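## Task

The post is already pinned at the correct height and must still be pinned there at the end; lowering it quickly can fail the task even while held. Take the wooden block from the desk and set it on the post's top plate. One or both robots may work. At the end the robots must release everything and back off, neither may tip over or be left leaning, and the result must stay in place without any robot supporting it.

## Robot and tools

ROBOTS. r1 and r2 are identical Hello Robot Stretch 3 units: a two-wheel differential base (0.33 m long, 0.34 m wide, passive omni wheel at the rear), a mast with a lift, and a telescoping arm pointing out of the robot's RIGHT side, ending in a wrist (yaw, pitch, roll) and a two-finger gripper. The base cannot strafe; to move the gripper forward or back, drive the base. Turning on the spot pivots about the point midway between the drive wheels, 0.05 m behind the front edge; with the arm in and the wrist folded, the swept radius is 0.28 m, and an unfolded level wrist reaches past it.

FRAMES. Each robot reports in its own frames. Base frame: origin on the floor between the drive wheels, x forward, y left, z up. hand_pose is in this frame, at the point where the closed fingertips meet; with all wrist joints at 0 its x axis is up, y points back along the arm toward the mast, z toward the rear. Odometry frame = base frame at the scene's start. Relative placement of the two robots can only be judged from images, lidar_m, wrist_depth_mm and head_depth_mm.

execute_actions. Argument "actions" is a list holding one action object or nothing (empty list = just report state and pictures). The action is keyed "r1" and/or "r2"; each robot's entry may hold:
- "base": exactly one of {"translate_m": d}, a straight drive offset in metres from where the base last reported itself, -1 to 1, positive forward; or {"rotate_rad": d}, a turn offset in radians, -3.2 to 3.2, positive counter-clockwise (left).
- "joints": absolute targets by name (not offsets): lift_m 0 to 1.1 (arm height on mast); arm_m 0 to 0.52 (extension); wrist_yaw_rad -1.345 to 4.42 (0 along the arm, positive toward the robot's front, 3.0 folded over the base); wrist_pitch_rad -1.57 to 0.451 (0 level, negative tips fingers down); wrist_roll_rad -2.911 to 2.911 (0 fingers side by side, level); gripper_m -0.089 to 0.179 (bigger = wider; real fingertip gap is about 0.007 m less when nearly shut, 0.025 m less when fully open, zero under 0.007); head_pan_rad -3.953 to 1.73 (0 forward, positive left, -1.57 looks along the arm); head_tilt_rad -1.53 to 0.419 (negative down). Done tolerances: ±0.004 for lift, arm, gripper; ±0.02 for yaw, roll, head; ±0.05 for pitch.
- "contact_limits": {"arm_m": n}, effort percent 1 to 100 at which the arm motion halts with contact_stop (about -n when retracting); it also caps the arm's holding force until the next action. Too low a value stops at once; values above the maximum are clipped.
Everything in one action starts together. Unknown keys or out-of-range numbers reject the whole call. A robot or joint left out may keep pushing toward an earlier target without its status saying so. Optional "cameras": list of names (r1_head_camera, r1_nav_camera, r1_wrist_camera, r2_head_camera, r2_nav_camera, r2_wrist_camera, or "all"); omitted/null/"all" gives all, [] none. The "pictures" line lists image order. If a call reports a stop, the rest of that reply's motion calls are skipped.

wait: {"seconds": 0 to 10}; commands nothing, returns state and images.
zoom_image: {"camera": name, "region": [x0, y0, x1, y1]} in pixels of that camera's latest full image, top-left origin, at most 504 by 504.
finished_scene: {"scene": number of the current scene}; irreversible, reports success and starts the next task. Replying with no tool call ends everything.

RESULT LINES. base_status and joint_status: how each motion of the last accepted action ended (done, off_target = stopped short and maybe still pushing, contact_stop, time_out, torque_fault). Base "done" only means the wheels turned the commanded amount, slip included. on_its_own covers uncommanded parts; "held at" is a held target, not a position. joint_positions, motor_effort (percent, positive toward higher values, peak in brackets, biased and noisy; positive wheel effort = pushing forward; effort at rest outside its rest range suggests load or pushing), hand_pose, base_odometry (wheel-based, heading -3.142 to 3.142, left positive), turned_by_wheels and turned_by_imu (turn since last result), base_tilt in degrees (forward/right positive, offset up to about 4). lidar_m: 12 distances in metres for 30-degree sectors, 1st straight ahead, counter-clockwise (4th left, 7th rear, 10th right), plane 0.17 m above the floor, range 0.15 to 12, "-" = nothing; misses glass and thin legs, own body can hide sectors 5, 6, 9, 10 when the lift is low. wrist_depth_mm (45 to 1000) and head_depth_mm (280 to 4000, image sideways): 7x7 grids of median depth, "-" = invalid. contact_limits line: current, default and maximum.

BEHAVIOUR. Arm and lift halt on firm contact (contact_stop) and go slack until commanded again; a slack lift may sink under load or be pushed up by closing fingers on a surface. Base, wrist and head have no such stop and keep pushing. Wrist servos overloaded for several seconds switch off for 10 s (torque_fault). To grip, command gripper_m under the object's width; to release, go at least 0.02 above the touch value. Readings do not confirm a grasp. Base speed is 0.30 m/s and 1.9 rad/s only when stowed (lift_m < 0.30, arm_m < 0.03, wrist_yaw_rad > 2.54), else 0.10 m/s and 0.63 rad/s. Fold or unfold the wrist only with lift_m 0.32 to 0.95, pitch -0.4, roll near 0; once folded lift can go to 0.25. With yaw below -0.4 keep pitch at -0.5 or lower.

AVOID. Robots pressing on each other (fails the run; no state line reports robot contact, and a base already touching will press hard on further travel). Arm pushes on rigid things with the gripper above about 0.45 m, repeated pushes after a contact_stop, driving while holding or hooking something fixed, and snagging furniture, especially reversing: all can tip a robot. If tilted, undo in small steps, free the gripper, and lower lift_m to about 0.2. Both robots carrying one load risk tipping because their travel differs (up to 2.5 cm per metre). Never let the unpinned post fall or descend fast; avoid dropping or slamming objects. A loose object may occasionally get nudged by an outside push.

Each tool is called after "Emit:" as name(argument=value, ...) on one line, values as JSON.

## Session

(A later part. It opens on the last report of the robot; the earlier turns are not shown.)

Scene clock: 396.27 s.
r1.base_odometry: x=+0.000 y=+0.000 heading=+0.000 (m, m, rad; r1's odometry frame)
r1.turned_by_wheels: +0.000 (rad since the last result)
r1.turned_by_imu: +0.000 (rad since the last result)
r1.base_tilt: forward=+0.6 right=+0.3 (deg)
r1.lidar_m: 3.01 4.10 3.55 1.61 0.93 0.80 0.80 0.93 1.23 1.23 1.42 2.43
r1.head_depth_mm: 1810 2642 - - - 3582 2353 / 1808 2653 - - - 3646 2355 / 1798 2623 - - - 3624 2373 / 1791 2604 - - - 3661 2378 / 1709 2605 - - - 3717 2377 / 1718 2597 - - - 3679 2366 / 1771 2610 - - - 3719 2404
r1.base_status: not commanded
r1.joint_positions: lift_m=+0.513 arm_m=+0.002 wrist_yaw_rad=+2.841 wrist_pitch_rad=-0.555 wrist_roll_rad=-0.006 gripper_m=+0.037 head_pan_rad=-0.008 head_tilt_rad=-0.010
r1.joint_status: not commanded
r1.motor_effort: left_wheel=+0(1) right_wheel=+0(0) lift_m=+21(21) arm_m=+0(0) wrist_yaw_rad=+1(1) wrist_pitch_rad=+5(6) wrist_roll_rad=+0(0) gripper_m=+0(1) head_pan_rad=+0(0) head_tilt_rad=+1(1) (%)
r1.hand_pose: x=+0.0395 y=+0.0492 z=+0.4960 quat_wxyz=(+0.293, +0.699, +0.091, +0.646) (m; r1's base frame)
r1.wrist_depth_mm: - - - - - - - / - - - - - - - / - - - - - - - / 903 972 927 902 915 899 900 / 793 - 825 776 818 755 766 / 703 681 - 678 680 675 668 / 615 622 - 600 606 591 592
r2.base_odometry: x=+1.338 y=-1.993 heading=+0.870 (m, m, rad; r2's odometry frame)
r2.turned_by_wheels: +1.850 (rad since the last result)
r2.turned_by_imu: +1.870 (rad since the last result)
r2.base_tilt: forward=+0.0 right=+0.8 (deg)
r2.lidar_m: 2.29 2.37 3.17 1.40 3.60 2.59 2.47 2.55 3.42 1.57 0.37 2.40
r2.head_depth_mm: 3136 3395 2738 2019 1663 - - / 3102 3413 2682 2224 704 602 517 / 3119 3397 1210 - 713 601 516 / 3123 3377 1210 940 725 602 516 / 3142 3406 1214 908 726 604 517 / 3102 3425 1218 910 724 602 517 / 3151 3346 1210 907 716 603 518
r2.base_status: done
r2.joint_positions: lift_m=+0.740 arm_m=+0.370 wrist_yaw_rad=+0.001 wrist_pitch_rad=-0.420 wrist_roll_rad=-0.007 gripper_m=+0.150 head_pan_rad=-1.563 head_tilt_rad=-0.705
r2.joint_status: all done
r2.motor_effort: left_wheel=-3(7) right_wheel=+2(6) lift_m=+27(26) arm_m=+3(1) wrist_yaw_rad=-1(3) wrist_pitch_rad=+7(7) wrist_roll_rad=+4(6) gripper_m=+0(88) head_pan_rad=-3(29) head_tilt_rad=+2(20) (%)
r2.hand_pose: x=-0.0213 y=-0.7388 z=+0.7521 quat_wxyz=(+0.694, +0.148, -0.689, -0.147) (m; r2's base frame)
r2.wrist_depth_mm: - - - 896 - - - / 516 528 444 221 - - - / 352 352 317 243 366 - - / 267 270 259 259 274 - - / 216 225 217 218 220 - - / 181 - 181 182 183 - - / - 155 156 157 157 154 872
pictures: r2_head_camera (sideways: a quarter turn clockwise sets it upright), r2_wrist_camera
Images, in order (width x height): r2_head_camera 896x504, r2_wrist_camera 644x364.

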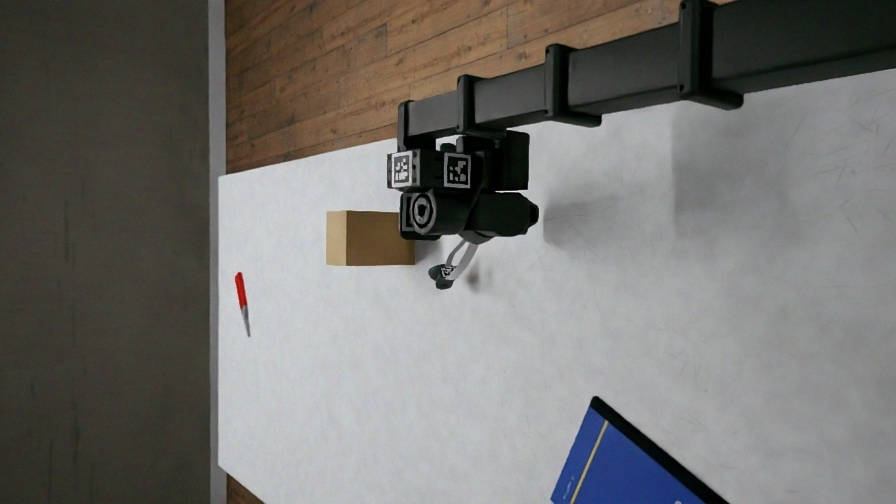

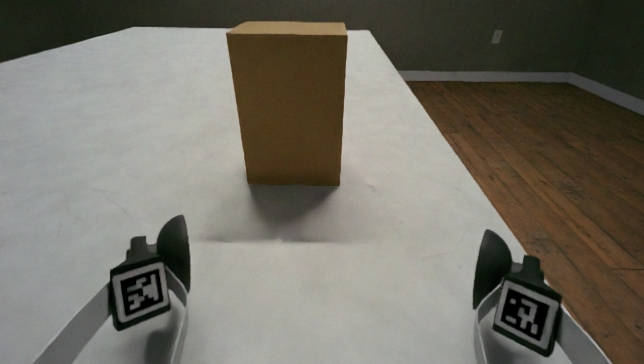

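Emit:
execute_actions(actions=[{"r2": {"base": {"translate_m": 0.027}, "joints": {"arm_m": 0.49, "wrist_pitch_rad": -0.28, "gripper_m": 0.17}}}], cameras=["r2_head_camera", "r2_wrist_camera"])

Scene clock: 450.33 s.
r1.base_odometry: x=+0.000 y=+0.000 heading=+0.000 (m, m, rad; r1's odometry frame)
r1.turned_by_wheels: +0.000 (rad since the last result)
r1.turned_by_imu: +0.000 (rad since the last result)
r1.base_tilt: forward=+0.7 right=+0.2 (deg)
r1.lidar_m: 3.02 4.08 3.55 1.61 0.93 0.80 0.80 0.93 1.23 1.23 1.42 2.43
r1.head_depth_mm: 1816 2621 - - - 3545 2371 / 1802 2631 - - - 3618 2364 / 1809 2635 - - - 3656 2369 / 1801 2626 - - - 3609 2387 / 1720 2629 - - - 3694 2407 / 1721 2597 - - - 3682 2403 / 1774 2573 - - - 3727 2397
r1.base_status: not commanded
r1.joint_positions: lift_m=+0.513 arm_m=+0.002 wrist_yaw_rad=+2.841 wrist_pitch_rad=-0.555 wrist_roll_rad=-0.006 gripper_m=+0.037 head_pan_rad=-0.008 head_tilt_rad=-0.010
r1.joint_status: not commanded
r1.motor_effort: left_wheel=+0(1) right_wheel=+0(0) lift_m=+21(21) arm_m=+0(0) wrist_yaw_rad=+0(1) wrist_pitch_rad=+6(6) wrist_roll_rad=+0(0) gripper_m=+0(0) head_pan_rad=+0(0) head_tilt_rad=+0(1) (%)
r1.hand_pose: x=+0.0395 y=+0.0492 z=+0.4960 quat_wxyz=(+0.293, +0.699, +0.091, +0.646) (m; r1's base frame)
r1.wrist_depth_mm: - - - - - - - / - - - - - - - / - - - - - - - / 890 959 945 947 909 896 871 / 804 - 817 761 811 768 766 / 729 681 - 694 685 670 670 / 622 626 - 609 594 596 602
r2.base_odometry: x=+1.355 y=-1.972 heading=+0.870 (m, m, rad; r2's odometry frame)
r2.turned_by_wheels: +0.000 (rad since the last result)
r2.turned_by_imu: -0.002 (rad since the last result)
r2.base_tilt: forward=+0.1 right=+0.8 (deg)
r2.lidar_m: 2.26 2.34 3.14 1.40 3.65 2.61 2.50 2.56 3.46 1.57 0.35 2.37
r2.head_depth_mm: 3124 3369 2685 2020 1649 - - / 3130 3396 2850 2026 702 597 517 / 3113 3362 1307 845 724 603 517 / 3121 3323 1244 874 723 603 517 / 3120 3332 1216 905 724 604 517 / 3112 3361 1217 908 724 604 517 / 3112 3417 1212 909 715 596 517
r2.base_status: done
r2.joint_positions: lift_m=+0.740 arm_m=+0.490 wrist_yaw_rad=+0.001 wrist_pitch_rad=-0.302 wrist_roll_rad=-0.007 gripper_m=+0.170 head_pan_rad=-1.563 head_tilt_rad=-0.705
r2.joint_status: all done
r2.motor_effort: left_wheel=-3(4) right_wheel=+2(5) lift_m=+26(26) arm_m=+3(4) wrist_yaw_rad=-1(2) wrist_pitch_rad=+8(6) wrist_roll_rad=+4(4) gripper_m=+0(82) head_pan_rad=-3(3) head_tilt_rad=+2(3) (%)
r2.hand_pose: x=-0.0213 y=-0.8721 z=+0.7793 quat_wxyz=(+0.702, +0.107, -0.696, -0.106) (m; r2's base frame)
r2.wrist_depth_mm: - - - - - - - / - - - - - - - / 499 507 472 147 665 - - / 347 351 117 114 115 - - / 265 281 130 125 129 - - / 218 - 144 137 204 220 - / 177 180 170 153 177 184 -
pictures: r2_head_camera (sideways: a quarter turn clockwise sets it upright), r2_wrist_camera
Images, in order (width x height): r2_head_camera 896x504, r2_wrist_camera 644x364.

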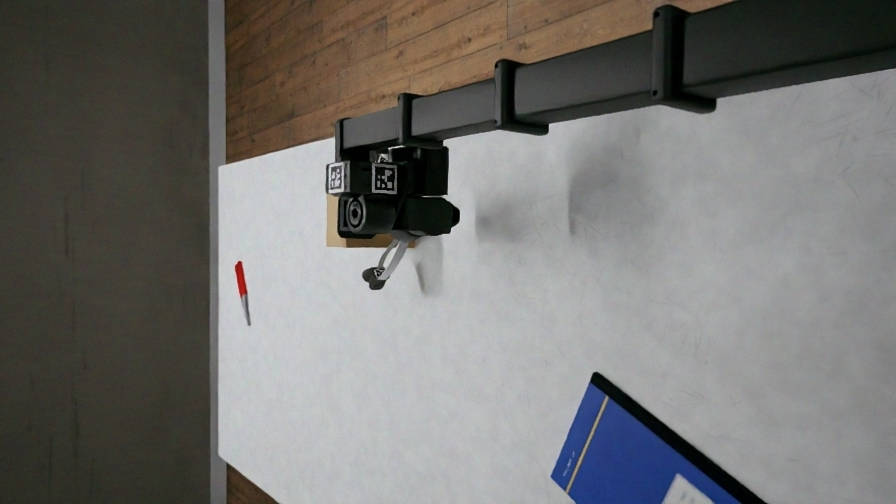

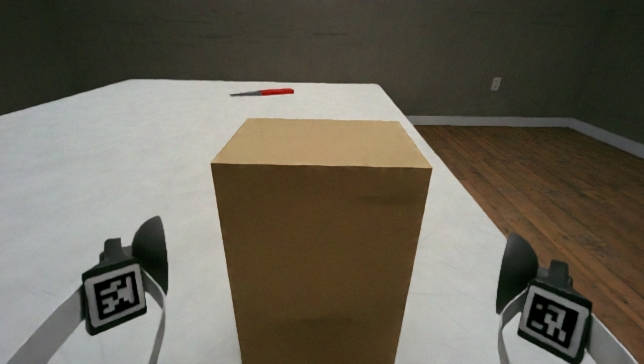

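Emit:
execute_actions(actions=[{"r2": {"joints": {"gripper_m": 0.04}}}], cameras=["r2_wrist_camera"])

Scene clock: 460.97 s.
r1.base_odometry: x=+0.000 y=+0.000 heading=+0.000 (m, m, rad; r1's odometry frame)
r1.turned_by_wheels: +0.000 (rad since the last result)
r1.turned_by_imu: +0.000 (rad since the last result)
r1.base_tilt: forward=+0.6 right=+0.2 (deg)
r1.lidar_m: 3.01 4.11 3.54 1.61 0.93 0.80 0.80 0.93 1.23 1.23 1.42 2.43
r1.head_depth_mm: 1812 2634 - - - 3589 2351 / 1800 2650 - - - 3586 2363 / 1812 2624 - - - 3631 2363 / 1802 2611 - - - 3628 2389 / 1711 2589 - - - 3669 2379 / 1705 2608 - - - 3629 2405 / 1775 2561 - - - 3722 2401
r1.base_status: not commanded
r1.joint_positions: lift_m=+0.513 arm_m=+0.002 wrist_yaw_rad=+2.841 wrist_pitch_rad=-0.555 wrist_roll_rad=-0.006 gripper_m=+0.037 head_pan_rad=-0.008 head_tilt_rad=-0.010
r1.joint_status: not commanded
r1.motor_effort: left_wheel=+0(0) right_wheel=+0(0) lift_m=+21(21) arm_m=+0(0) wrist_yaw_rad=+0(0) wrist_pitch_rad=+6(6) wrist_roll_rad=+0(0) gripper_m=+0(0) head_pan_rad=+0(0) head_tilt_rad=+2(1) (%)
r1.hand_pose: x=+0.0395 y=+0.0492 z=+0.4960 quat_wxyz=(+0.293, +0.699, +0.091, +0.646) (m; r1's base frame)
r1.wrist_depth_mm: - - - - - - - / - - - - - - - / - - - - - - - / 890 954 950 907 914 903 907 / 800 - 812 794 795 755 780 / 726 691 - 696 678 673 679 / 625 626 - 606 614 588 598
r2.base_odometry: x=+1.355 y=-1.972 heading=+0.870 (m, m, rad; r2's odometry frame)
r2.turned_by_wheels: +0.000 (rad since the last result)
r2.turned_by_imu: -0.001 (rad since the last result)
r2.base_tilt: forward=+0.1 right=+0.8 (deg)
r2.lidar_m: 2.26 2.33 3.16 1.40 3.63 2.61 2.50 2.57 3.47 1.57 0.35 2.36
r2.head_depth_mm: 3080 3388 2692 2032 1660 - - / 3125 3389 2824 2025 702 594 517 / 3124 3350 1273 846 723 604 516 / 3120 3356 1244 876 722 602 517 / 3142 3345 1210 906 721 605 517 / 3102 3416 1215 908 724 603 518 / 3135 3461 1216 912 715 596 518
r2.base_status: not commanded
r2.joint_positions: lift_m=+0.740 arm_m=+0.490 wrist_yaw_rad=+0.002 wrist_pitch_rad=-0.305 wrist_roll_rad=-0.007 gripper_m=+0.041 head_pan_rad=-1.563 head_tilt_rad=-0.705
r2.joint_status: all done
r2.motor_effort: left_wheel=-2(3) right_wheel=+2(2) lift_m=+26(26) arm_m=+2(3) wrist_yaw_rad=-3(3) wrist_pitch_rad=+9(9) wrist_roll_rad=+4(4) gripper_m=-19(97) head_pan_rad=-2(3) head_tilt_rad=+2(2) (%)
r2.hand_pose: x=-0.0211 y=-0.8718 z=+0.7786 quat_wxyz=(+0.702, +0.109, -0.696, -0.107) (m; r2's base frame)
r2.wrist_depth_mm: - - - - - - - / - - - - - - - / 495 504 472 144 650 - - / 343 349 114 112 112 - - / 261 265 125 121 123 - - / 213 214 134 134 133 220 - / 179 179 174 150 154 183 928
pictures: r2_wrist_camera
Images, in order (width x height): r2_wrist_camera 644x364.

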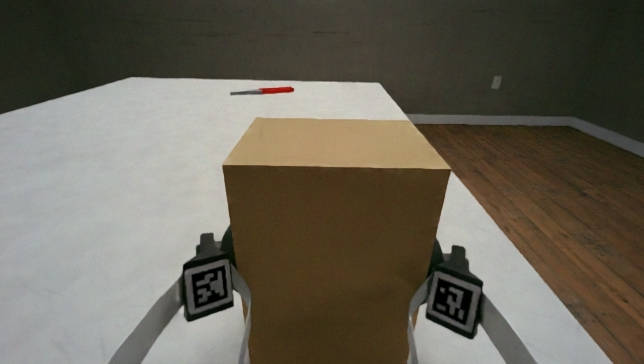

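Emit:
execute_actions(actions=[{"r2": {"base": {"rotate_rad": -1.52}, "joints": {"lift_m": 1.07, "head_pan_rad": -3.1, "head_tilt_rad": -0.35}}}], cameras=["r2_head_camera", "r2_wrist_camera"])

Scene clock: 524.87 s.
r1.base_odometry: x=+0.000 y=+0.000 heading=+0.000 (m, m, rad; r1's odometry frame)
r1.turned_by_wheels: +0.000 (rad since the last result)
r1.turned_by_imu: +0.000 (rad since the last result)
r1.base_tilt: forward=+0.6 right=+0.3 (deg)
r1.lidar_m: 3.03 4.10 3.55 1.61 0.93 0.80 0.80 0.93 1.22 1.23 1.42 2.42
r1.head_depth_mm: 1808 2697 - - - 3610 2335 / 1804 2629 - - - 3601 2364 / 1805 2630 - - - 3637 2381 / 1806 2609 - - - 3669 2376 / 1715 2608 - - - 3694 2387 / 1713 2571 - - - 3686 2395 / 1789 2598 - - - 3719 2391
r1.base_status: not commanded
r1.joint_positions: lift_m=+0.513 arm_m=+0.002 wrist_yaw_rad=+2.841 wrist_pitch_rad=-0.555 wrist_roll_rad=-0.006 gripper_m=+0.037 head_pan_rad=-0.008 head_tilt_rad=-0.010
r1.joint_status: not commanded
r1.motor_effort: left_wheel=+0(0) right_wheel=+0(0) lift_m=+21(21) arm_m=+0(0) wrist_yaw_rad=+0(0) wrist_pitch_rad=+6(6) wrist_roll_rad=+0(0) gripper_m=+0(0) head_pan_rad=+1(0) head_tilt_rad=+1(1) (%)
r1.hand_pose: x=+0.0395 y=+0.0492 z=+0.4960 quat_wxyz=(+0.293, +0.699, +0.091, +0.646) (m; r1's base frame)
r1.wrist_depth_mm: - - - - - - - / - - - - - - - / - - - - - - - / 883 945 931 911 950 889 913 / 840 - 825 773 802 776 758 / 706 694 - 679 680 667 679 / 621 615 - 618 607 596 592
r2.base_odometry: x=+1.355 y=-1.972 heading=-0.650 (m, m, rad; r2's odometry frame)
r2.turned_by_wheels: -1.520 (rad since the last result)
r2.turned_by_imu: -1.540 (rad since the last result)
r2.base_tilt: forward=+0.0 right=+0.8 (deg)
r2.lidar_m: 1.57 0.35 2.33 2.27 2.37 3.31 1.40 3.43 2.56 2.50 2.61 3.63
r2.head_depth_mm: - - - - - - - / - - - - - - - / - - - - - - - / - - - - - - - / - - - - - - - / - - - - - - 1344 / - - - - - - 1348
r2.base_status: done
r2.joint_positions: lift_m=+1.070 arm_m=+0.490 wrist_yaw_rad=-0.001 wrist_pitch_rad=-0.323 wrist_roll_rad=-0.007 gripper_m=+0.041 head_pan_rad=-3.093 head_tilt_rad=-0.359
r2.joint_status: all done
r2.motor_effort: left_wheel=+2(10) right_wheel=-2(6) lift_m=+28(27) arm_m=+2(3) wrist_yaw_rad=+0(4) wrist_pitch_rad=+15(15) wrist_roll_rad=+4(4) gripper_m=-20(20) head_pan_rad=-3(28) head_tilt_rad=+5(32) (%)
r2.hand_pose: x=-0.0216 y=-0.8700 z=+1.1041 quat_wxyz=(+0.701, +0.114, -0.695, -0.114) (m; r2's base frame)
r2.wrist_depth_mm: - - - - - - - / - - - - - - - / - - - - - - - / - - - 126 127 - - / - - 131 130 130 - - / - - 133 133 132 - - / - - - 136 138 - -
pictures: r2_head_camera (sideways: a quarter turn clockwise sets it upright), r2_wrist_camera
Images, in order (width x height): r2_head_camera 896x504, r2_wrist_camera 644x364.

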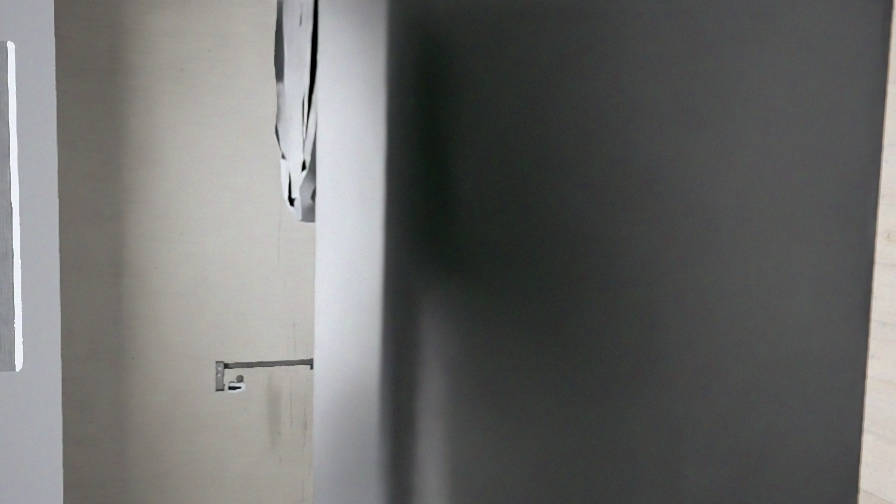

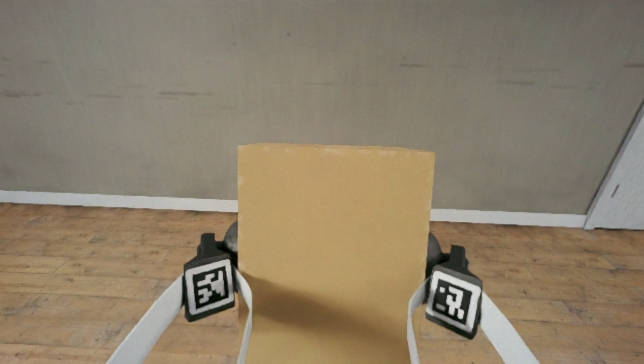

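Emit:
execute_actions(actions=[{"r2": {"base": {"translate_m": -0.53}, "joints": {"wrist_pitch_rad": 0.12, "lift_m": 1.0, "head_pan_rad": -2.2, "head_tilt_rad": -0.4}}}], cameras=["r2_head_camera", "r2_wrist_camera", "r2_nav_camera", "r1_head_camera"])

Scene clock: 553.33 s.
r1.base_odometry: x=+0.000 y=+0.000 heading=+0.000 (m, m, rad; r1's odometry frame)
r1.turned_by_wheels: +0.000 (rad since the last result)
r1.turned_by_imu: +0.000 (rad since the last result)
r1.base_tilt: forward=+0.6 right=+0.3 (deg)
r1.lidar_m: 3.02 4.10 3.55 1.61 0.93 0.80 0.80 0.93 1.23 1.23 1.42 2.42
r1.head_depth_mm: 1812 2649 - - - 3595 2351 / 1808 2636 - - - 3597 2356 / 1797 2638 - - - 3617 2361 / 1800 2625 - - - 3518 2409 / 1719 2611 - - - 3495 2388 / 1726 2595 - - - 3693 2382 / 1779 2581 - - - 3695 2401
r1.base_status: not commanded
r1.joint_positions: lift_m=+0.513 arm_m=+0.002 wrist_yaw_rad=+2.841 wrist_pitch_rad=-0.555 wrist_roll_rad=-0.006 gripper_m=+0.037 head_pan_rad=-0.008 head_tilt_rad=-0.010
r1.joint_status: not commanded
r1.motor_effort: left_wheel=+0(1) right_wheel=+0(0) lift_m=+21(21) arm_m=+0(0) wrist_yaw_rad=+0(0) wrist_pitch_rad=+6(6) wrist_roll_rad=+0(0) gripper_m=+0(0) head_pan_rad=+0(0) head_tilt_rad=+1(1) (%)
r1.hand_pose: x=+0.0395 y=+0.0492 z=+0.4960 quat_wxyz=(+0.293, +0.699, +0.091, +0.646) (m; r1's base frame)
r1.wrist_depth_mm: - - - - - - - / - - - - - - - / - - - - - - - / 894 979 927 913 889 893 885 / 797 - 821 810 806 772 760 / 704 680 - 676 684 688 656 / 622 624 - 598 609 601 584
r2.base_odometry: x=+0.933 y=-1.652 heading=-0.650 (m, m, rad; r2's odometry frame)
r2.turned_by_wheels: +0.000 (rad since the last result)
r2.turned_by_imu: -0.001 (rad since the last result)
r2.base_tilt: forward=+0.0 right=+0.8 (deg)
r2.lidar_m: 0.86 3.14 2.35 2.28 2.39 3.35 0.87 3.44 2.55 2.48 2.60 3.63
r2.head_depth_mm: 3106 3355 3657 3611 2493 - - / 2858 3078 3343 3416 2627 - - / 2685 2855 3033 3197 2739 - - / 2494 2637 2867 3032 - - - / 2339 2468 2655 2809 - 1628 1399 / 2232 2367 2482 - - 1757 1399 / 2114 2229 2325 - 2231 1758 1401
r2.base_status: done
r2.joint_positions: lift_m=+1.000 arm_m=+0.490 wrist_yaw_rad=-0.001 wrist_pitch_rad=+0.065 wrist_roll_rad=-0.007 gripper_m=+0.041 head_pan_rad=-2.207 head_tilt_rad=-0.395
r2.joint_status: wrist_pitch_rad off_target (ended at +0.065, target +0.120); the others done
r2.motor_effort: left_wheel=+2(2) right_wheel=-1(6) lift_m=+20(26) arm_m=+2(2) wrist_yaw_rad=+0(0) wrist_pitch_rad=+20(21) wrist_roll_rad=+4(4) gripper_m=-20(20) head_pan_rad=+2(29) head_tilt_rad=-3(11) (%)
r2.hand_pose: x=-0.0216 y=-0.8919 z=+1.1314 quat_wxyz=(+0.710, -0.023, -0.704, +0.022) (m; r2's base frame)
r2.wrist_depth_mm: - - - - - - - / - - - - - - - / - - - - - - - / - - - 126 127 - - / - - 131 129 131 - - / - - 133 133 133 - - / - - - 136 138 - -
pictures: r1_head_camera (sideways: a quarter turn clockwise sets it upright), r2_head_camera (sideways: a quarter turn clockwise sets it upright), r2_nav_camera (sideways: a quarter turn counterclockwise sets it upright), r2_wrist_camera
Images, in order (width x height): r1_head_camera 896x504, r2_head_camera 896x504, r2_nav_camera 672x504, r2_wrist_camera 644x364.

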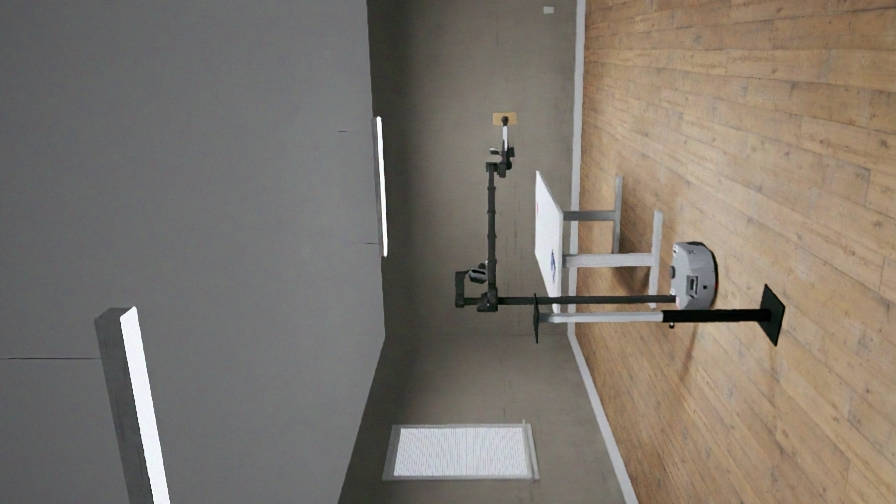

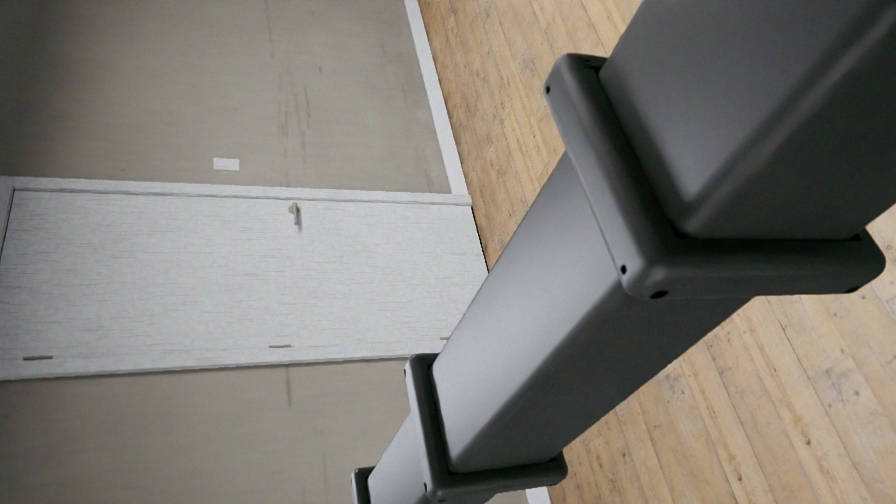

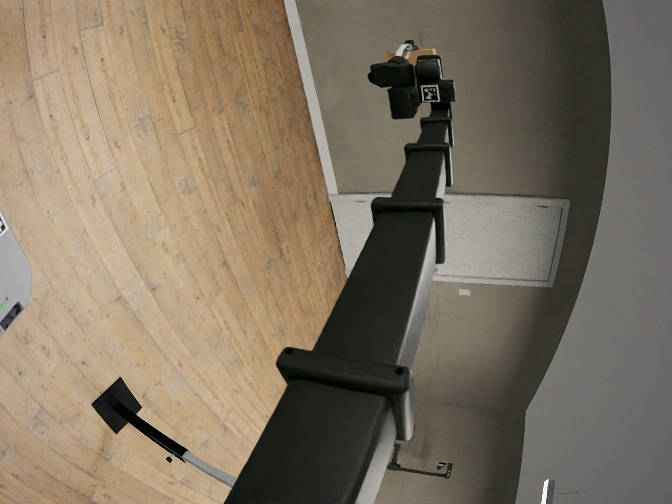

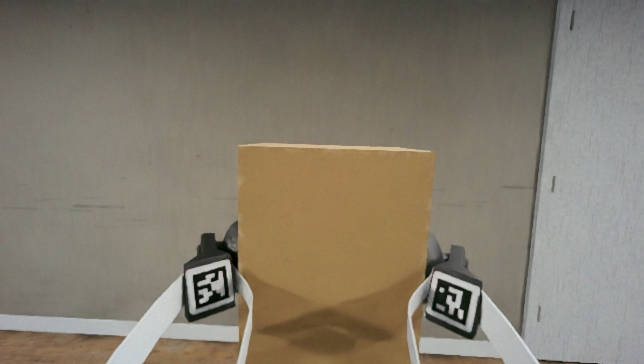

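Emit:
zoom_image(camera="r1_head_camera", region=[440, 90, 600, 360])

Region (440, 90, 600, 360) of r1_head_camera's 896x504 image, scaled by 1.867, with more detail than that image has; it fills the left 299 columns of this view, and the rest is white.

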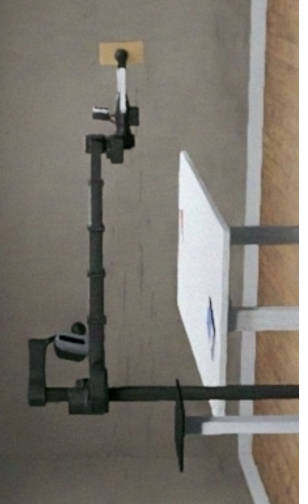

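Emit:
execute_actions(actions=[{"r2": {"base": {"rotate_rad": -1.44}, "joints": {"head_pan_rad": -1.5, "head_tilt_rad": -0.45}}}], cameras=["r2_head_camera", "r2_wrist_camera", "r2_nav_camera", "r1_head_camera"])

Scene clock: 605.17 s.
r1.base_odometry: x=+0.000 y=+0.000 heading=+0.000 (m, m, rad; r1's odometry frame)
r1.turned_by_wheels: +0.000 (rad since the last result)
r1.turned_by_imu: +0.000 (rad since the last result)
r1.base_tilt: forward=+0.6 right=+0.3 (deg)
r1.lidar_m: 3.00 4.08 3.54 1.61 0.92 0.80 0.80 0.93 1.23 1.23 1.42 2.42
r1.head_depth_mm: 1820 2648 - - - 3580 2371 / 1815 2631 - - - 3668 2354 / 1790 2647 - - - 3619 2401 / 1798 2618 - - - 3609 2383 / 1712 2629 - - - 3543 2386 / 1712 2596 - - - 3711 2405 / 1776 2605 - - - 3704 2410
r1.base_status: not commanded
r1.joint_positions: lift_m=+0.513 arm_m=+0.002 wrist_yaw_rad=+2.841 wrist_pitch_rad=-0.555 wrist_roll_rad=-0.006 gripper_m=+0.037 head_pan_rad=-0.008 head_tilt_rad=-0.010
r1.joint_status: not commanded
r1.motor_effort: left_wheel=+0(1) right_wheel=+0(0) lift_m=+21(21) arm_m=+0(0) wrist_yaw_rad=+1(0) wrist_pitch_rad=+6(6) wrist_roll_rad=+0(0) gripper_m=+0(0) head_pan_rad=+0(0) head_tilt_rad=+0(2) (%)
r1.hand_pose: x=+0.0395 y=+0.0492 z=+0.4960 quat_wxyz=(+0.293, +0.699, +0.091, +0.646) (m; r1's base frame)
r1.wrist_depth_mm: - - - - - - - / - - - - - - - / - - - - - - - / 870 948 939 934 931 906 907 / 814 - 825 789 811 756 763 / 702 676 - 688 667 685 668 / 617 630 - 606 603 615 602
r2.base_odometry: x=+0.933 y=-1.652 heading=-2.089 (m, m, rad; r2's odometry frame)
r2.turned_by_wheels: -1.440 (rad since the last result)
r2.turned_by_imu: -1.458 (rad since the last result)
r2.base_tilt: forward=+0.0 right=+0.8 (deg)
r2.lidar_m: 2.48 2.74 4.28 0.87 2.82 2.30 2.28 2.50 3.92 0.87 3.03 2.50
r2.head_depth_mm: 3545 3854 - 2969 2174 1668 1350 / 3642 - - 3151 2173 1664 1353 / 3786 - - 2719 2007 1562 1272 / 3751 - - 3126 2192 1666 1353 / - - - 3186 2182 1672 1350 / - - - 3156 2187 1667 1347 / - - - 3126 2167 1655 1348
r2.base_status: done
r2.joint_positions: lift_m=+1.000 arm_m=+0.490 wrist_yaw_rad=-0.001 wrist_pitch_rad=+0.065 wrist_roll_rad=-0.007 gripper_m=+0.041 head_pan_rad=-1.507 head_tilt_rad=-0.445
r2.joint_status: all done
r2.motor_effort: left_wheel=+2(9) right_wheel=-2(7) lift_m=+19(19) arm_m=+2(2) wrist_yaw_rad=+0(2) wrist_pitch_rad=+20(20) wrist_roll_rad=+4(4) gripper_m=-20(20) head_pan_rad=+2(28) head_tilt_rad=-4(15) (%)
r2.hand_pose: x=-0.0217 y=-0.8920 z=+1.1315 quat_wxyz=(+0.710, -0.023, -0.704, +0.022) (m; r2's base frame)
r2.wrist_depth_mm: - - - - - - - / - - - - - - - / - - - - - - - / - - - 127 127 - - / - - 131 130 130 - - / - - 133 133 133 - - / - - - 136 138 - -
pictures: r1_head_camera (sideways: a quarter turn clockwise sets it upright), r2_head_camera (sideways: a quarter turn clockwise sets it upright), r2_nav_camera (sideways: a quarter turn counterclockwise sets it upright), r2_wrist_camera
Images, in order (width x height): r1_head_camera 896x504, r2_head_camera 896x504, r2_nav_camera 672x504, r2_wrist_camera 644x364.

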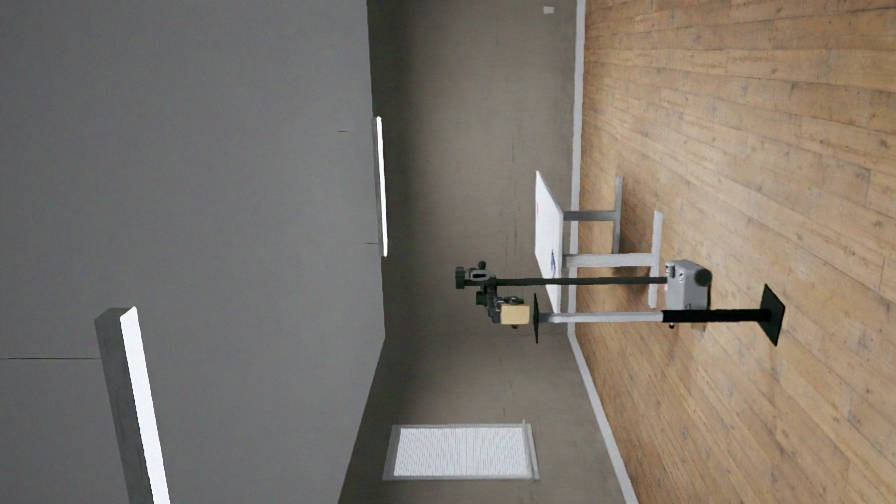

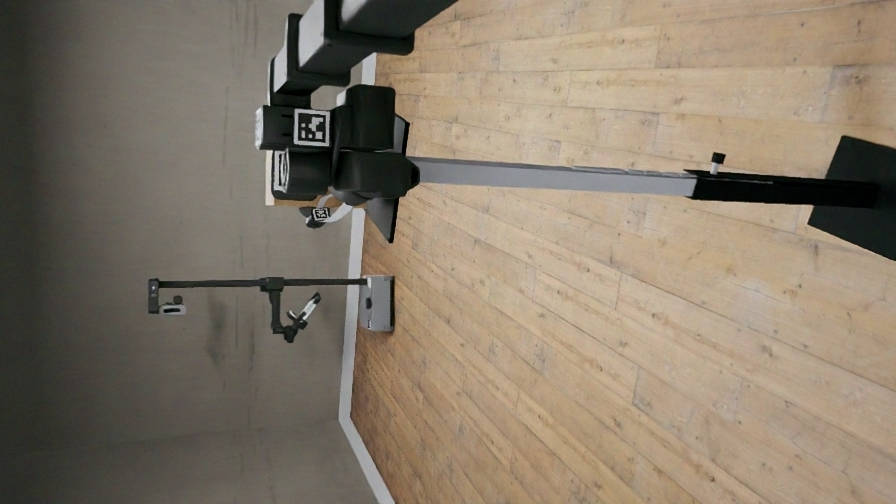

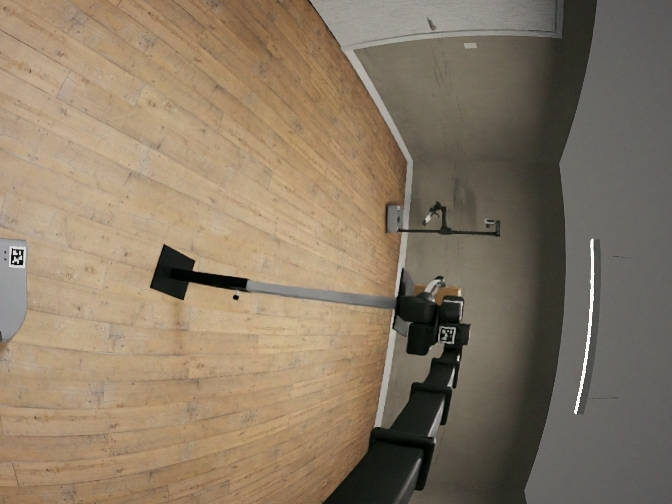

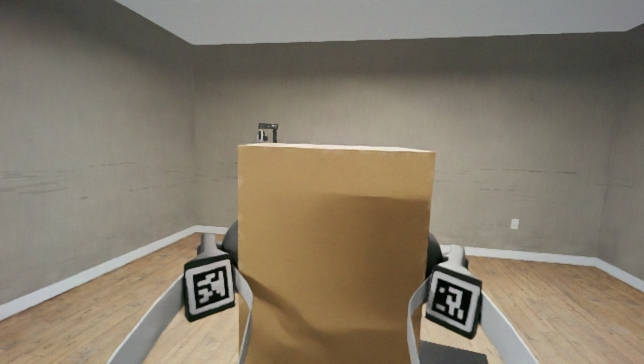

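Emit:
zoom_image(camera="r1_head_camera", region=[470, 270, 570, 360])

Emit:
zoom_image(camera="r2_head_camera", region=[240, 60, 460, 270])

Region (470, 270, 570, 360) of r1_head_camera's 896x504 image, scaled by 5.040, with more detail than that image has; it fills the top 454 rows of this view, and the rest is white.

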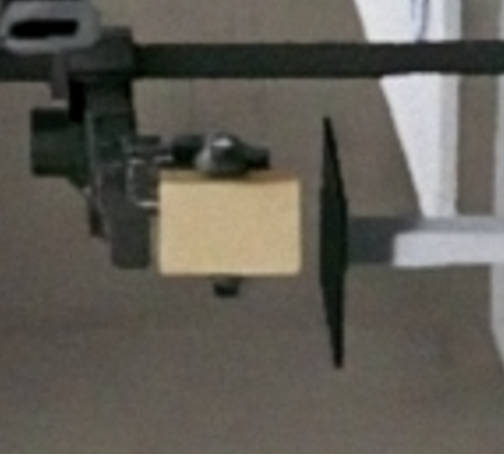

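Region (240, 60, 460, 270) of r2_head_camera's 896x504 image, scaled by 2.291, with more detail than that image has; it fills the top 481 rows of this view, and the rest is white.

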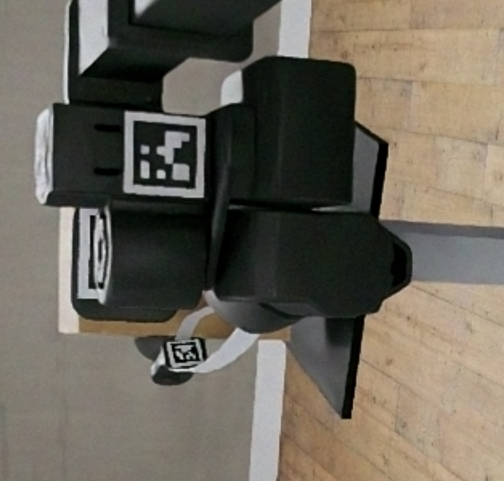

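Emit:
execute_actions(actions=[{"r2": {"joints": {"lift_m": 0.976, "wrist_yaw_rad": -0.05}}}], cameras=["r2_wrist_camera", "r1_head_camera"])

Emit:
zoom_image(camera="r1_head_camera", region=[470, 270, 570, 360])

Scene clock: 626.60 s.
r1.base_odometry: x=+0.000 y=+0.000 heading=+0.000 (m, m, rad; r1's odometry frame)
r1.turned_by_wheels: +0.000 (rad since the last result)
r1.turned_by_imu: +0.000 (rad since the last result)
r1.base_tilt: forward=+0.6 right=+0.3 (deg)
r1.lidar_m: 3.01 4.11 3.55 1.60 0.93 0.80 0.80 0.92 1.23 1.23 1.42 2.42
r1.head_depth_mm: 1806 2652 - - - 3603 2351 / 1813 2626 - - - 3632 2360 / 1809 2646 - - - 3604 2364 / 1793 2640 - - - 3650 2383 / 1724 2597 - - - 3570 2388 / 1701 2600 - - - 3653 2400 / 1789 2581 - - - 3715 2391
r1.base_status: not commanded
r1.joint_positions: lift_m=+0.513 arm_m=+0.002 wrist_yaw_rad=+2.841 wrist_pitch_rad=-0.555 wrist_roll_rad=-0.006 gripper_m=+0.037 head_pan_rad=-0.008 head_tilt_rad=-0.010
r1.joint_status: not commanded
r1.motor_effort: left_wheel=+1(1) right_wheel=+0(0) lift_m=+21(21) arm_m=+0(0) wrist_yaw_rad=+1(0) wrist_pitch_rad=+6(6) wrist_roll_rad=+0(0) gripper_m=+0(0) head_pan_rad=+0(1) head_tilt_rad=+1(1) (%)
r1.hand_pose: x=+0.0395 y=+0.0492 z=+0.4960 quat_wxyz=(+0.293, +0.699, +0.091, +0.646) (m; r1's base frame)
r1.wrist_depth_mm: - - - - - - - / - - - - - - - / - - - - - - - / 915 962 931 894 895 911 873 / 832 - 811 784 766 778 751 / 725 687 - 684 680 676 667 / 628 618 - 616 597 590 587
r2.base_odometry: x=+0.933 y=-1.652 heading=-2.089 (m, m, rad; r2's odometry frame)
r2.turned_by_wheels: +0.000 (rad since the last result)
r2.turned_by_imu: -0.001 (rad since the last result)
r2.base_tilt: forward=+0.0 right=+0.8 (deg)
r2.lidar_m: 2.48 2.73 4.28 0.86 2.81 2.29 2.28 2.51 3.93 0.87 3.04 2.50
r2.head_depth_mm: 3584 3814 - 2806 2182 1659 1355 / 3679 - - 2982 2178 1661 1352 / 3745 - - 2831 2016 1556 1272 / 3841 - - 3133 2193 1661 1343 / - - - 3135 2161 1654 1344 / - - - 3158 2175 1670 1348 / - - - 3152 2181 1653 1343
r2.base_status: not commanded
r2.joint_positions: lift_m=+0.976 arm_m=+0.490 wrist_yaw_rad=-0.049 wrist_pitch_rad=+0.066 wrist_roll_rad=-0.007 gripper_m=+0.041 head_pan_rad=-1.507 head_tilt_rad=-0.445
r2.joint_status: all done
r2.motor_effort: left_wheel=+2(3) right_wheel=-1(2) lift_m=+19(20) arm_m=+2(2) wrist_yaw_rad=-2(5) wrist_pitch_rad=+19(19) wrist_roll_rad=+4(4) gripper_m=-19(20) head_pan_rad=+2(2) head_tilt_rad=-4(3) (%)
r2.hand_pose: x=-0.0339 y=-0.8917 z=+1.1078 quat_wxyz=(+0.710, -0.040, -0.703, +0.006) (m; r2's base frame)
r2.wrist_depth_mm: - - - - - - - / - - - - - - - / - - - - - - - / - - - 127 127 - - / - - 131 130 130 - - / - - 133 133 133 - - / - - 179 136 138 - -
pictures: r1_head_camera (sideways: a quarter turn clockwise sets it upright), r2_wrist_camera
Images, in order (width x height): r1_head_camera 896x504, r2_wrist_camera 644x364.

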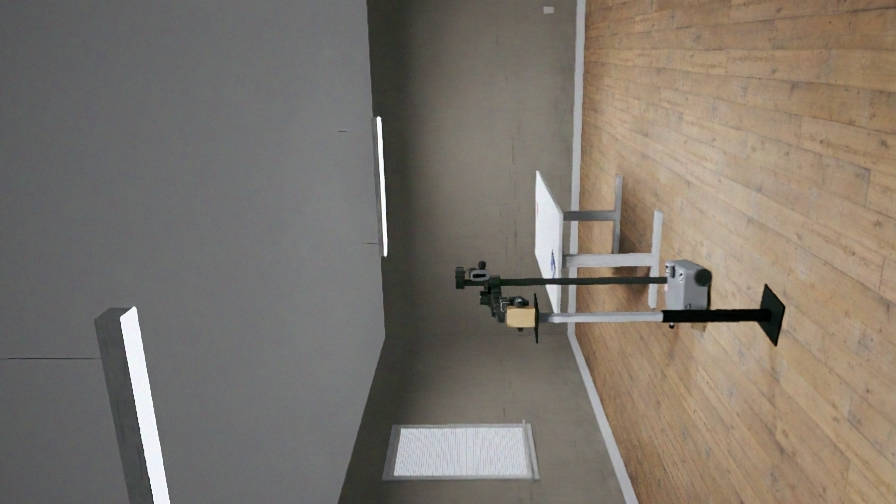

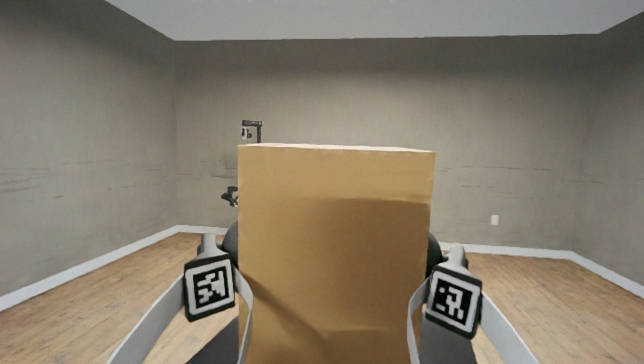

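Region (470, 270, 570, 360) of r1_head_camera's 896x504 image, scaled by 5.040, with more detail than that image has; it fills the top 454 rows of this view, and the rest is white.

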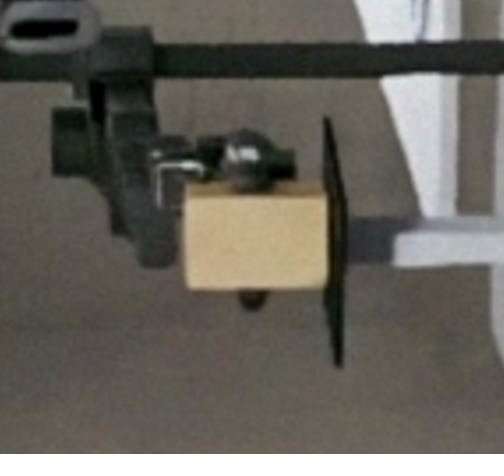

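Emit:
execute_actions(actions=[{"r2": {"joints": {"lift_m": 0.968, "gripper_m": 0.14}}}], cameras=["r2_wrist_camera", "r1_head_camera"])

Emit:
zoom_image(camera="r1_head_camera", region=[470, 270, 570, 360])

Scene clock: 649.13 s.
r1.base_odometry: x=+0.000 y=+0.000 heading=+0.000 (m, m, rad; r1's odometry frame)
r1.turned_by_wheels: +0.000 (rad since the last result)
r1.turned_by_imu: +0.000 (rad since the last result)
r1.base_tilt: forward=+0.6 right=+0.3 (deg)
r1.lidar_m: 3.01 4.13 3.54 1.61 0.93 0.80 0.80 0.93 1.23 1.23 1.42 2.41
r1.head_depth_mm: 1821 2650 - - - 3611 2367 / 1805 2650 - - - 3623 2352 / 1802 2643 - - - 3649 2364 / 1810 2615 - - - 3601 2387 / 1724 2604 - - - 3560 2402 / 1718 2598 - - - 3663 2382 / 1783 2580 - - - 3768 2400
r1.base_status: not commanded
r1.joint_positions: lift_m=+0.513 arm_m=+0.002 wrist_yaw_rad=+2.841 wrist_pitch_rad=-0.555 wrist_roll_rad=-0.006 gripper_m=+0.037 head_pan_rad=-0.008 head_tilt_rad=-0.010
r1.joint_status: not commanded
r1.motor_effort: left_wheel=+0(0) right_wheel=+0(0) lift_m=+21(21) arm_m=+0(0) wrist_yaw_rad=+1(1) wrist_pitch_rad=+6(6) wrist_roll_rad=+0(0) gripper_m=+0(0) head_pan_rad=+0(0) head_tilt_rad=+0(1) (%)
r1.hand_pose: x=+0.0395 y=+0.0492 z=+0.4960 quat_wxyz=(+0.293, +0.699, +0.091, +0.646) (m; r1's base frame)
r1.wrist_depth_mm: - - - - - - - / - - - - - - - / - - - - - - - / 898 956 941 934 904 907 892 / 823 - 819 804 813 765 762 / 712 688 - 667 676 684 671 / 625 608 - 603 600 602 604
r2.base_odometry: x=+0.933 y=-1.652 heading=-2.089 (m, m, rad; r2's odometry frame)
r2.turned_by_wheels: +0.000 (rad since the last result)
r2.turned_by_imu: -0.001 (rad since the last result)
r2.base_tilt: forward=+0.0 right=+0.8 (deg)
r2.lidar_m: 2.48 2.74 4.28 0.87 2.82 2.30 2.28 2.52 3.93 0.87 3.08 2.50
r2.head_depth_mm: 3585 3803 - 2815 2170 1674 1356 / 3655 - - 2932 2196 1675 1355 / 3671 - - 2798 2009 1567 1263 / 3822 - - 3152 2179 1661 1345 / - - - 3169 2155 1661 1346 / - - - 3146 2168 1665 1343 / - - - 3144 2168 1667 1345
r2.base_status: not commanded
r2.joint_positions: lift_m=+0.968 arm_m=+0.490 wrist_yaw_rad=-0.049 wrist_pitch_rad=+0.095 wrist_roll_rad=-0.007 gripper_m=+0.140 head_pan_rad=-1.507 head_tilt_rad=-0.445
r2.joint_status: all done
r2.motor_effort: left_wheel=+2(2) right_wheel=-2(2) lift_m=+18(18) arm_m=+2(1) wrist_yaw_rad=-2(2) wrist_pitch_rad=+9(18) wrist_roll_rad=+4(4) gripper_m=+0(90) head_pan_rad=+2(2) head_tilt_rad=-3(4) (%)
r2.hand_pose: x=-0.0339 y=-0.8918 z=+1.1073 quat_wxyz=(+0.710, -0.051, -0.702, +0.016) (m; r2's base frame)
r2.wrist_depth_mm: - - - - - - - / - - - - - - - / - - - - - - - / - - - 133 134 - - / - - - 134 136 - - / - - - 136 137 - - / - - 180 138 140 - -
pictures: r1_head_camera (sideways: a quarter turn clockwise sets it upright), r2_wrist_camera
Images, in order (width x height): r1_head_camera 896x504, r2_wrist_camera 644x364.

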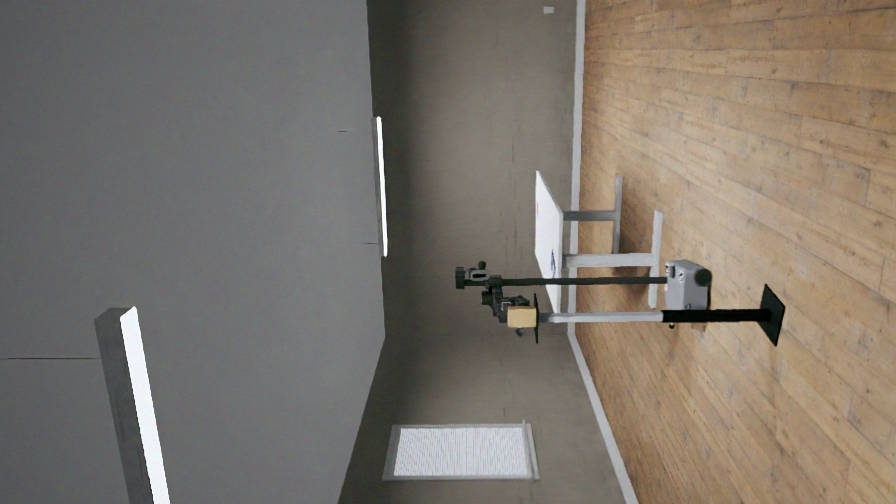

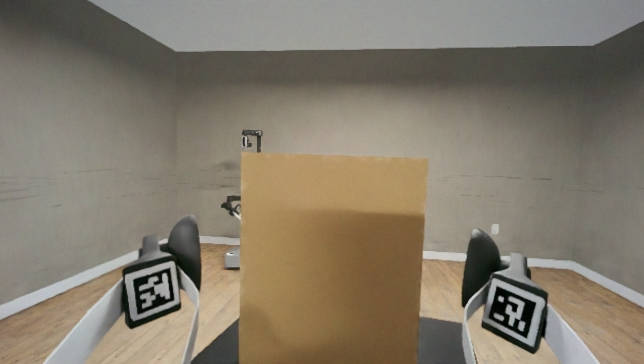

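Region (470, 270, 570, 360) of r1_head_camera's 896x504 image, scaled by 5.040, with more detail than that image has; it fills the top 454 rows of this view, and the rest is white.

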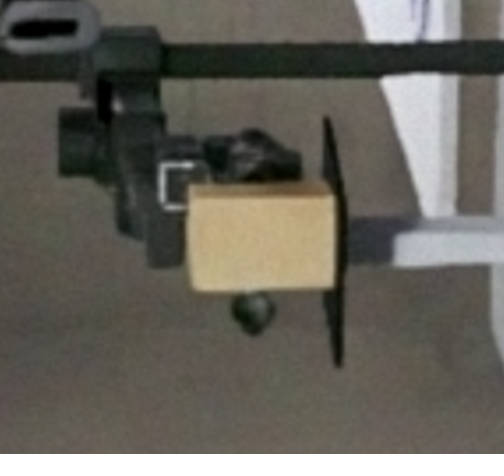

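The block is resting on the plate. Retracting the arm to move clear.

Emit:
execute_actions(actions=[{"r2": {"joints": {"arm_m": 0.2}}}], cameras=["r2_wrist_camera", "r2_head_camera"])

Scene clock: 656.03 s.
r1.base_odometry: x=+0.000 y=+0.000 heading=+0.000 (m, m, rad; r1's odometry frame)
r1.turned_by_wheels: +0.000 (rad since the last result)
r1.turned_by_imu: +0.000 (rad since the last result)
r1.base_tilt: forward=+0.6 right=+0.3 (deg)
r1.lidar_m: 3.01 4.10 3.55 1.61 0.93 0.80 0.80 0.92 1.23 1.23 1.42 2.43
r1.head_depth_mm: 1806 2670 - - - 3627 2354 / 1809 2651 - - - 3614 2363 / 1805 2620 - - - 3593 2355 / 1813 2627 - - - 3645 2384 / 1713 2602 - - - 3559 2368 / 1704 2578 - - - 3676 2376 / 1782 2590 - - - 3683 2382
r1.base_status: not commanded
r1.joint_positions: lift_m=+0.513 arm_m=+0.002 wrist_yaw_rad=+2.841 wrist_pitch_rad=-0.555 wrist_roll_rad=-0.006 gripper_m=+0.037 head_pan_rad=-0.008 head_tilt_rad=-0.010
r1.joint_status: not commanded
r1.motor_effort: left_wheel=+0(0) right_wheel=+0(0) lift_m=+21(21) arm_m=+0(0) wrist_yaw_rad=+0(1) wrist_pitch_rad=+6(5) wrist_roll_rad=+0(0) gripper_m=+0(0) head_pan_rad=+0(0) head_tilt_rad=+1(1) (%)
r1.hand_pose: x=+0.0395 y=+0.0492 z=+0.4960 quat_wxyz=(+0.293, +0.699, +0.091, +0.646) (m; r1's base frame)
r1.wrist_depth_mm: - - - - - - - / - - - - - - - / - - - - - - - / 897 983 935 891 902 899 893 / 813 - 817 770 815 771 778 / 702 676 - 674 681 684 660 / 617 616 - 614 591 599 596
r2.base_odometry: x=+0.933 y=-1.652 heading=-2.089 (m, m, rad; r2's odometry frame)
r2.turned_by_wheels: +0.000 (rad since the last result)
r2.turned_by_imu: -0.002 (rad since the last result)
r2.base_tilt: forward=+0.1 right=+0.7 (deg)
r2.lidar_m: 2.48 2.73 4.29 0.86 2.82 2.29 2.28 2.51 3.91 0.87 3.06 2.50
r2.head_depth_mm: 3595 3751 - - - 1650 1348 / 3637 - - - - 1663 1350 / 3741 - 833 - - 1568 1270 / 3819 - - 2953 2179 1650 1352 / - - - 3165 2181 1660 1355 / - - - 3152 2190 1665 1347 / - - - 3180 2174 1670 1354
r2.base_status: not commanded
r2.joint_positions: lift_m=+0.968 arm_m=+0.200 wrist_yaw_rad=-0.049 wrist_pitch_rad=+0.096 wrist_roll_rad=-0.007 gripper_m=+0.140 head_pan_rad=-1.507 head_tilt_rad=-0.445
r2.joint_status: all done
r2.motor_effort: left_wheel=+2(2) right_wheel=-2(2) lift_m=+18(18) arm_m=-2(2) wrist_yaw_rad=-2(2) wrist_pitch_rad=+9(9) wrist_roll_rad=+4(4) gripper_m=+1(0) head_pan_rad=+2(2) head_tilt_rad=-4(4) (%)
r2.hand_pose: x=-0.0341 y=-0.6024 z=+1.1076 quat_wxyz=(+0.710, -0.051, -0.702, +0.016) (m; r2's base frame)
r2.wrist_depth_mm: - - - - - - - / - - - - - - - / - - - - - - - / - - - 424 - - - / - - - 420 - - - / - - - - - - - / - - - - - - -
pictures: r2_head_camera (sideways: a quarter turn clockwise sets it upright), r2_wrist_camera
Images, in order (width x height): r2_head_camera 896x504, r2_wrist_camera 644x364.

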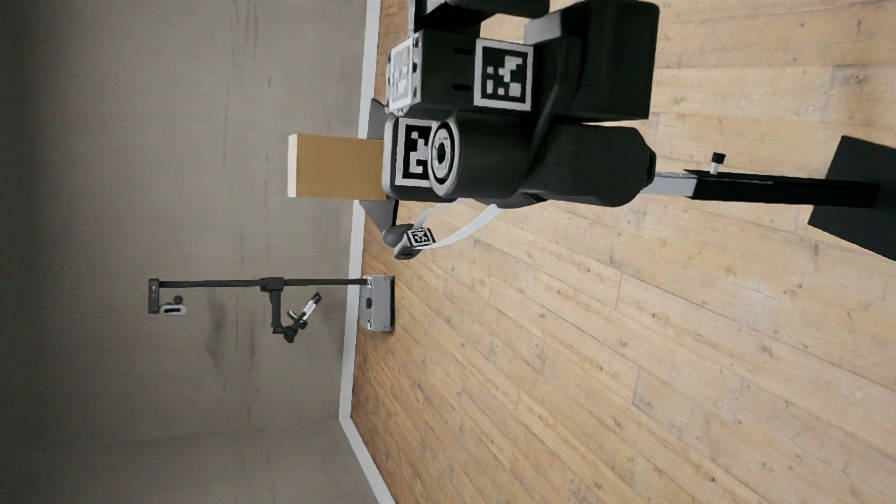

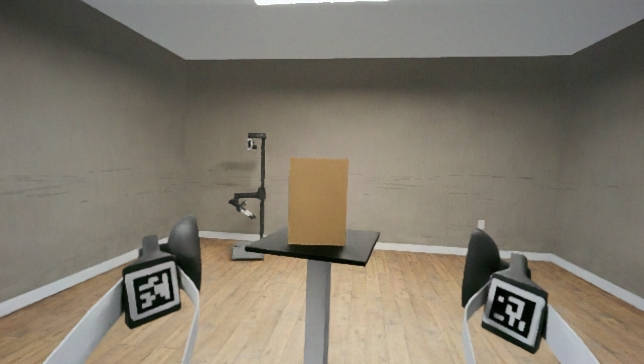

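The block is standing upright near the centre of the top plate, and the gripper is clear of it.

Emit:
finished_scene(scene=2)

The scene is finished: the task was done.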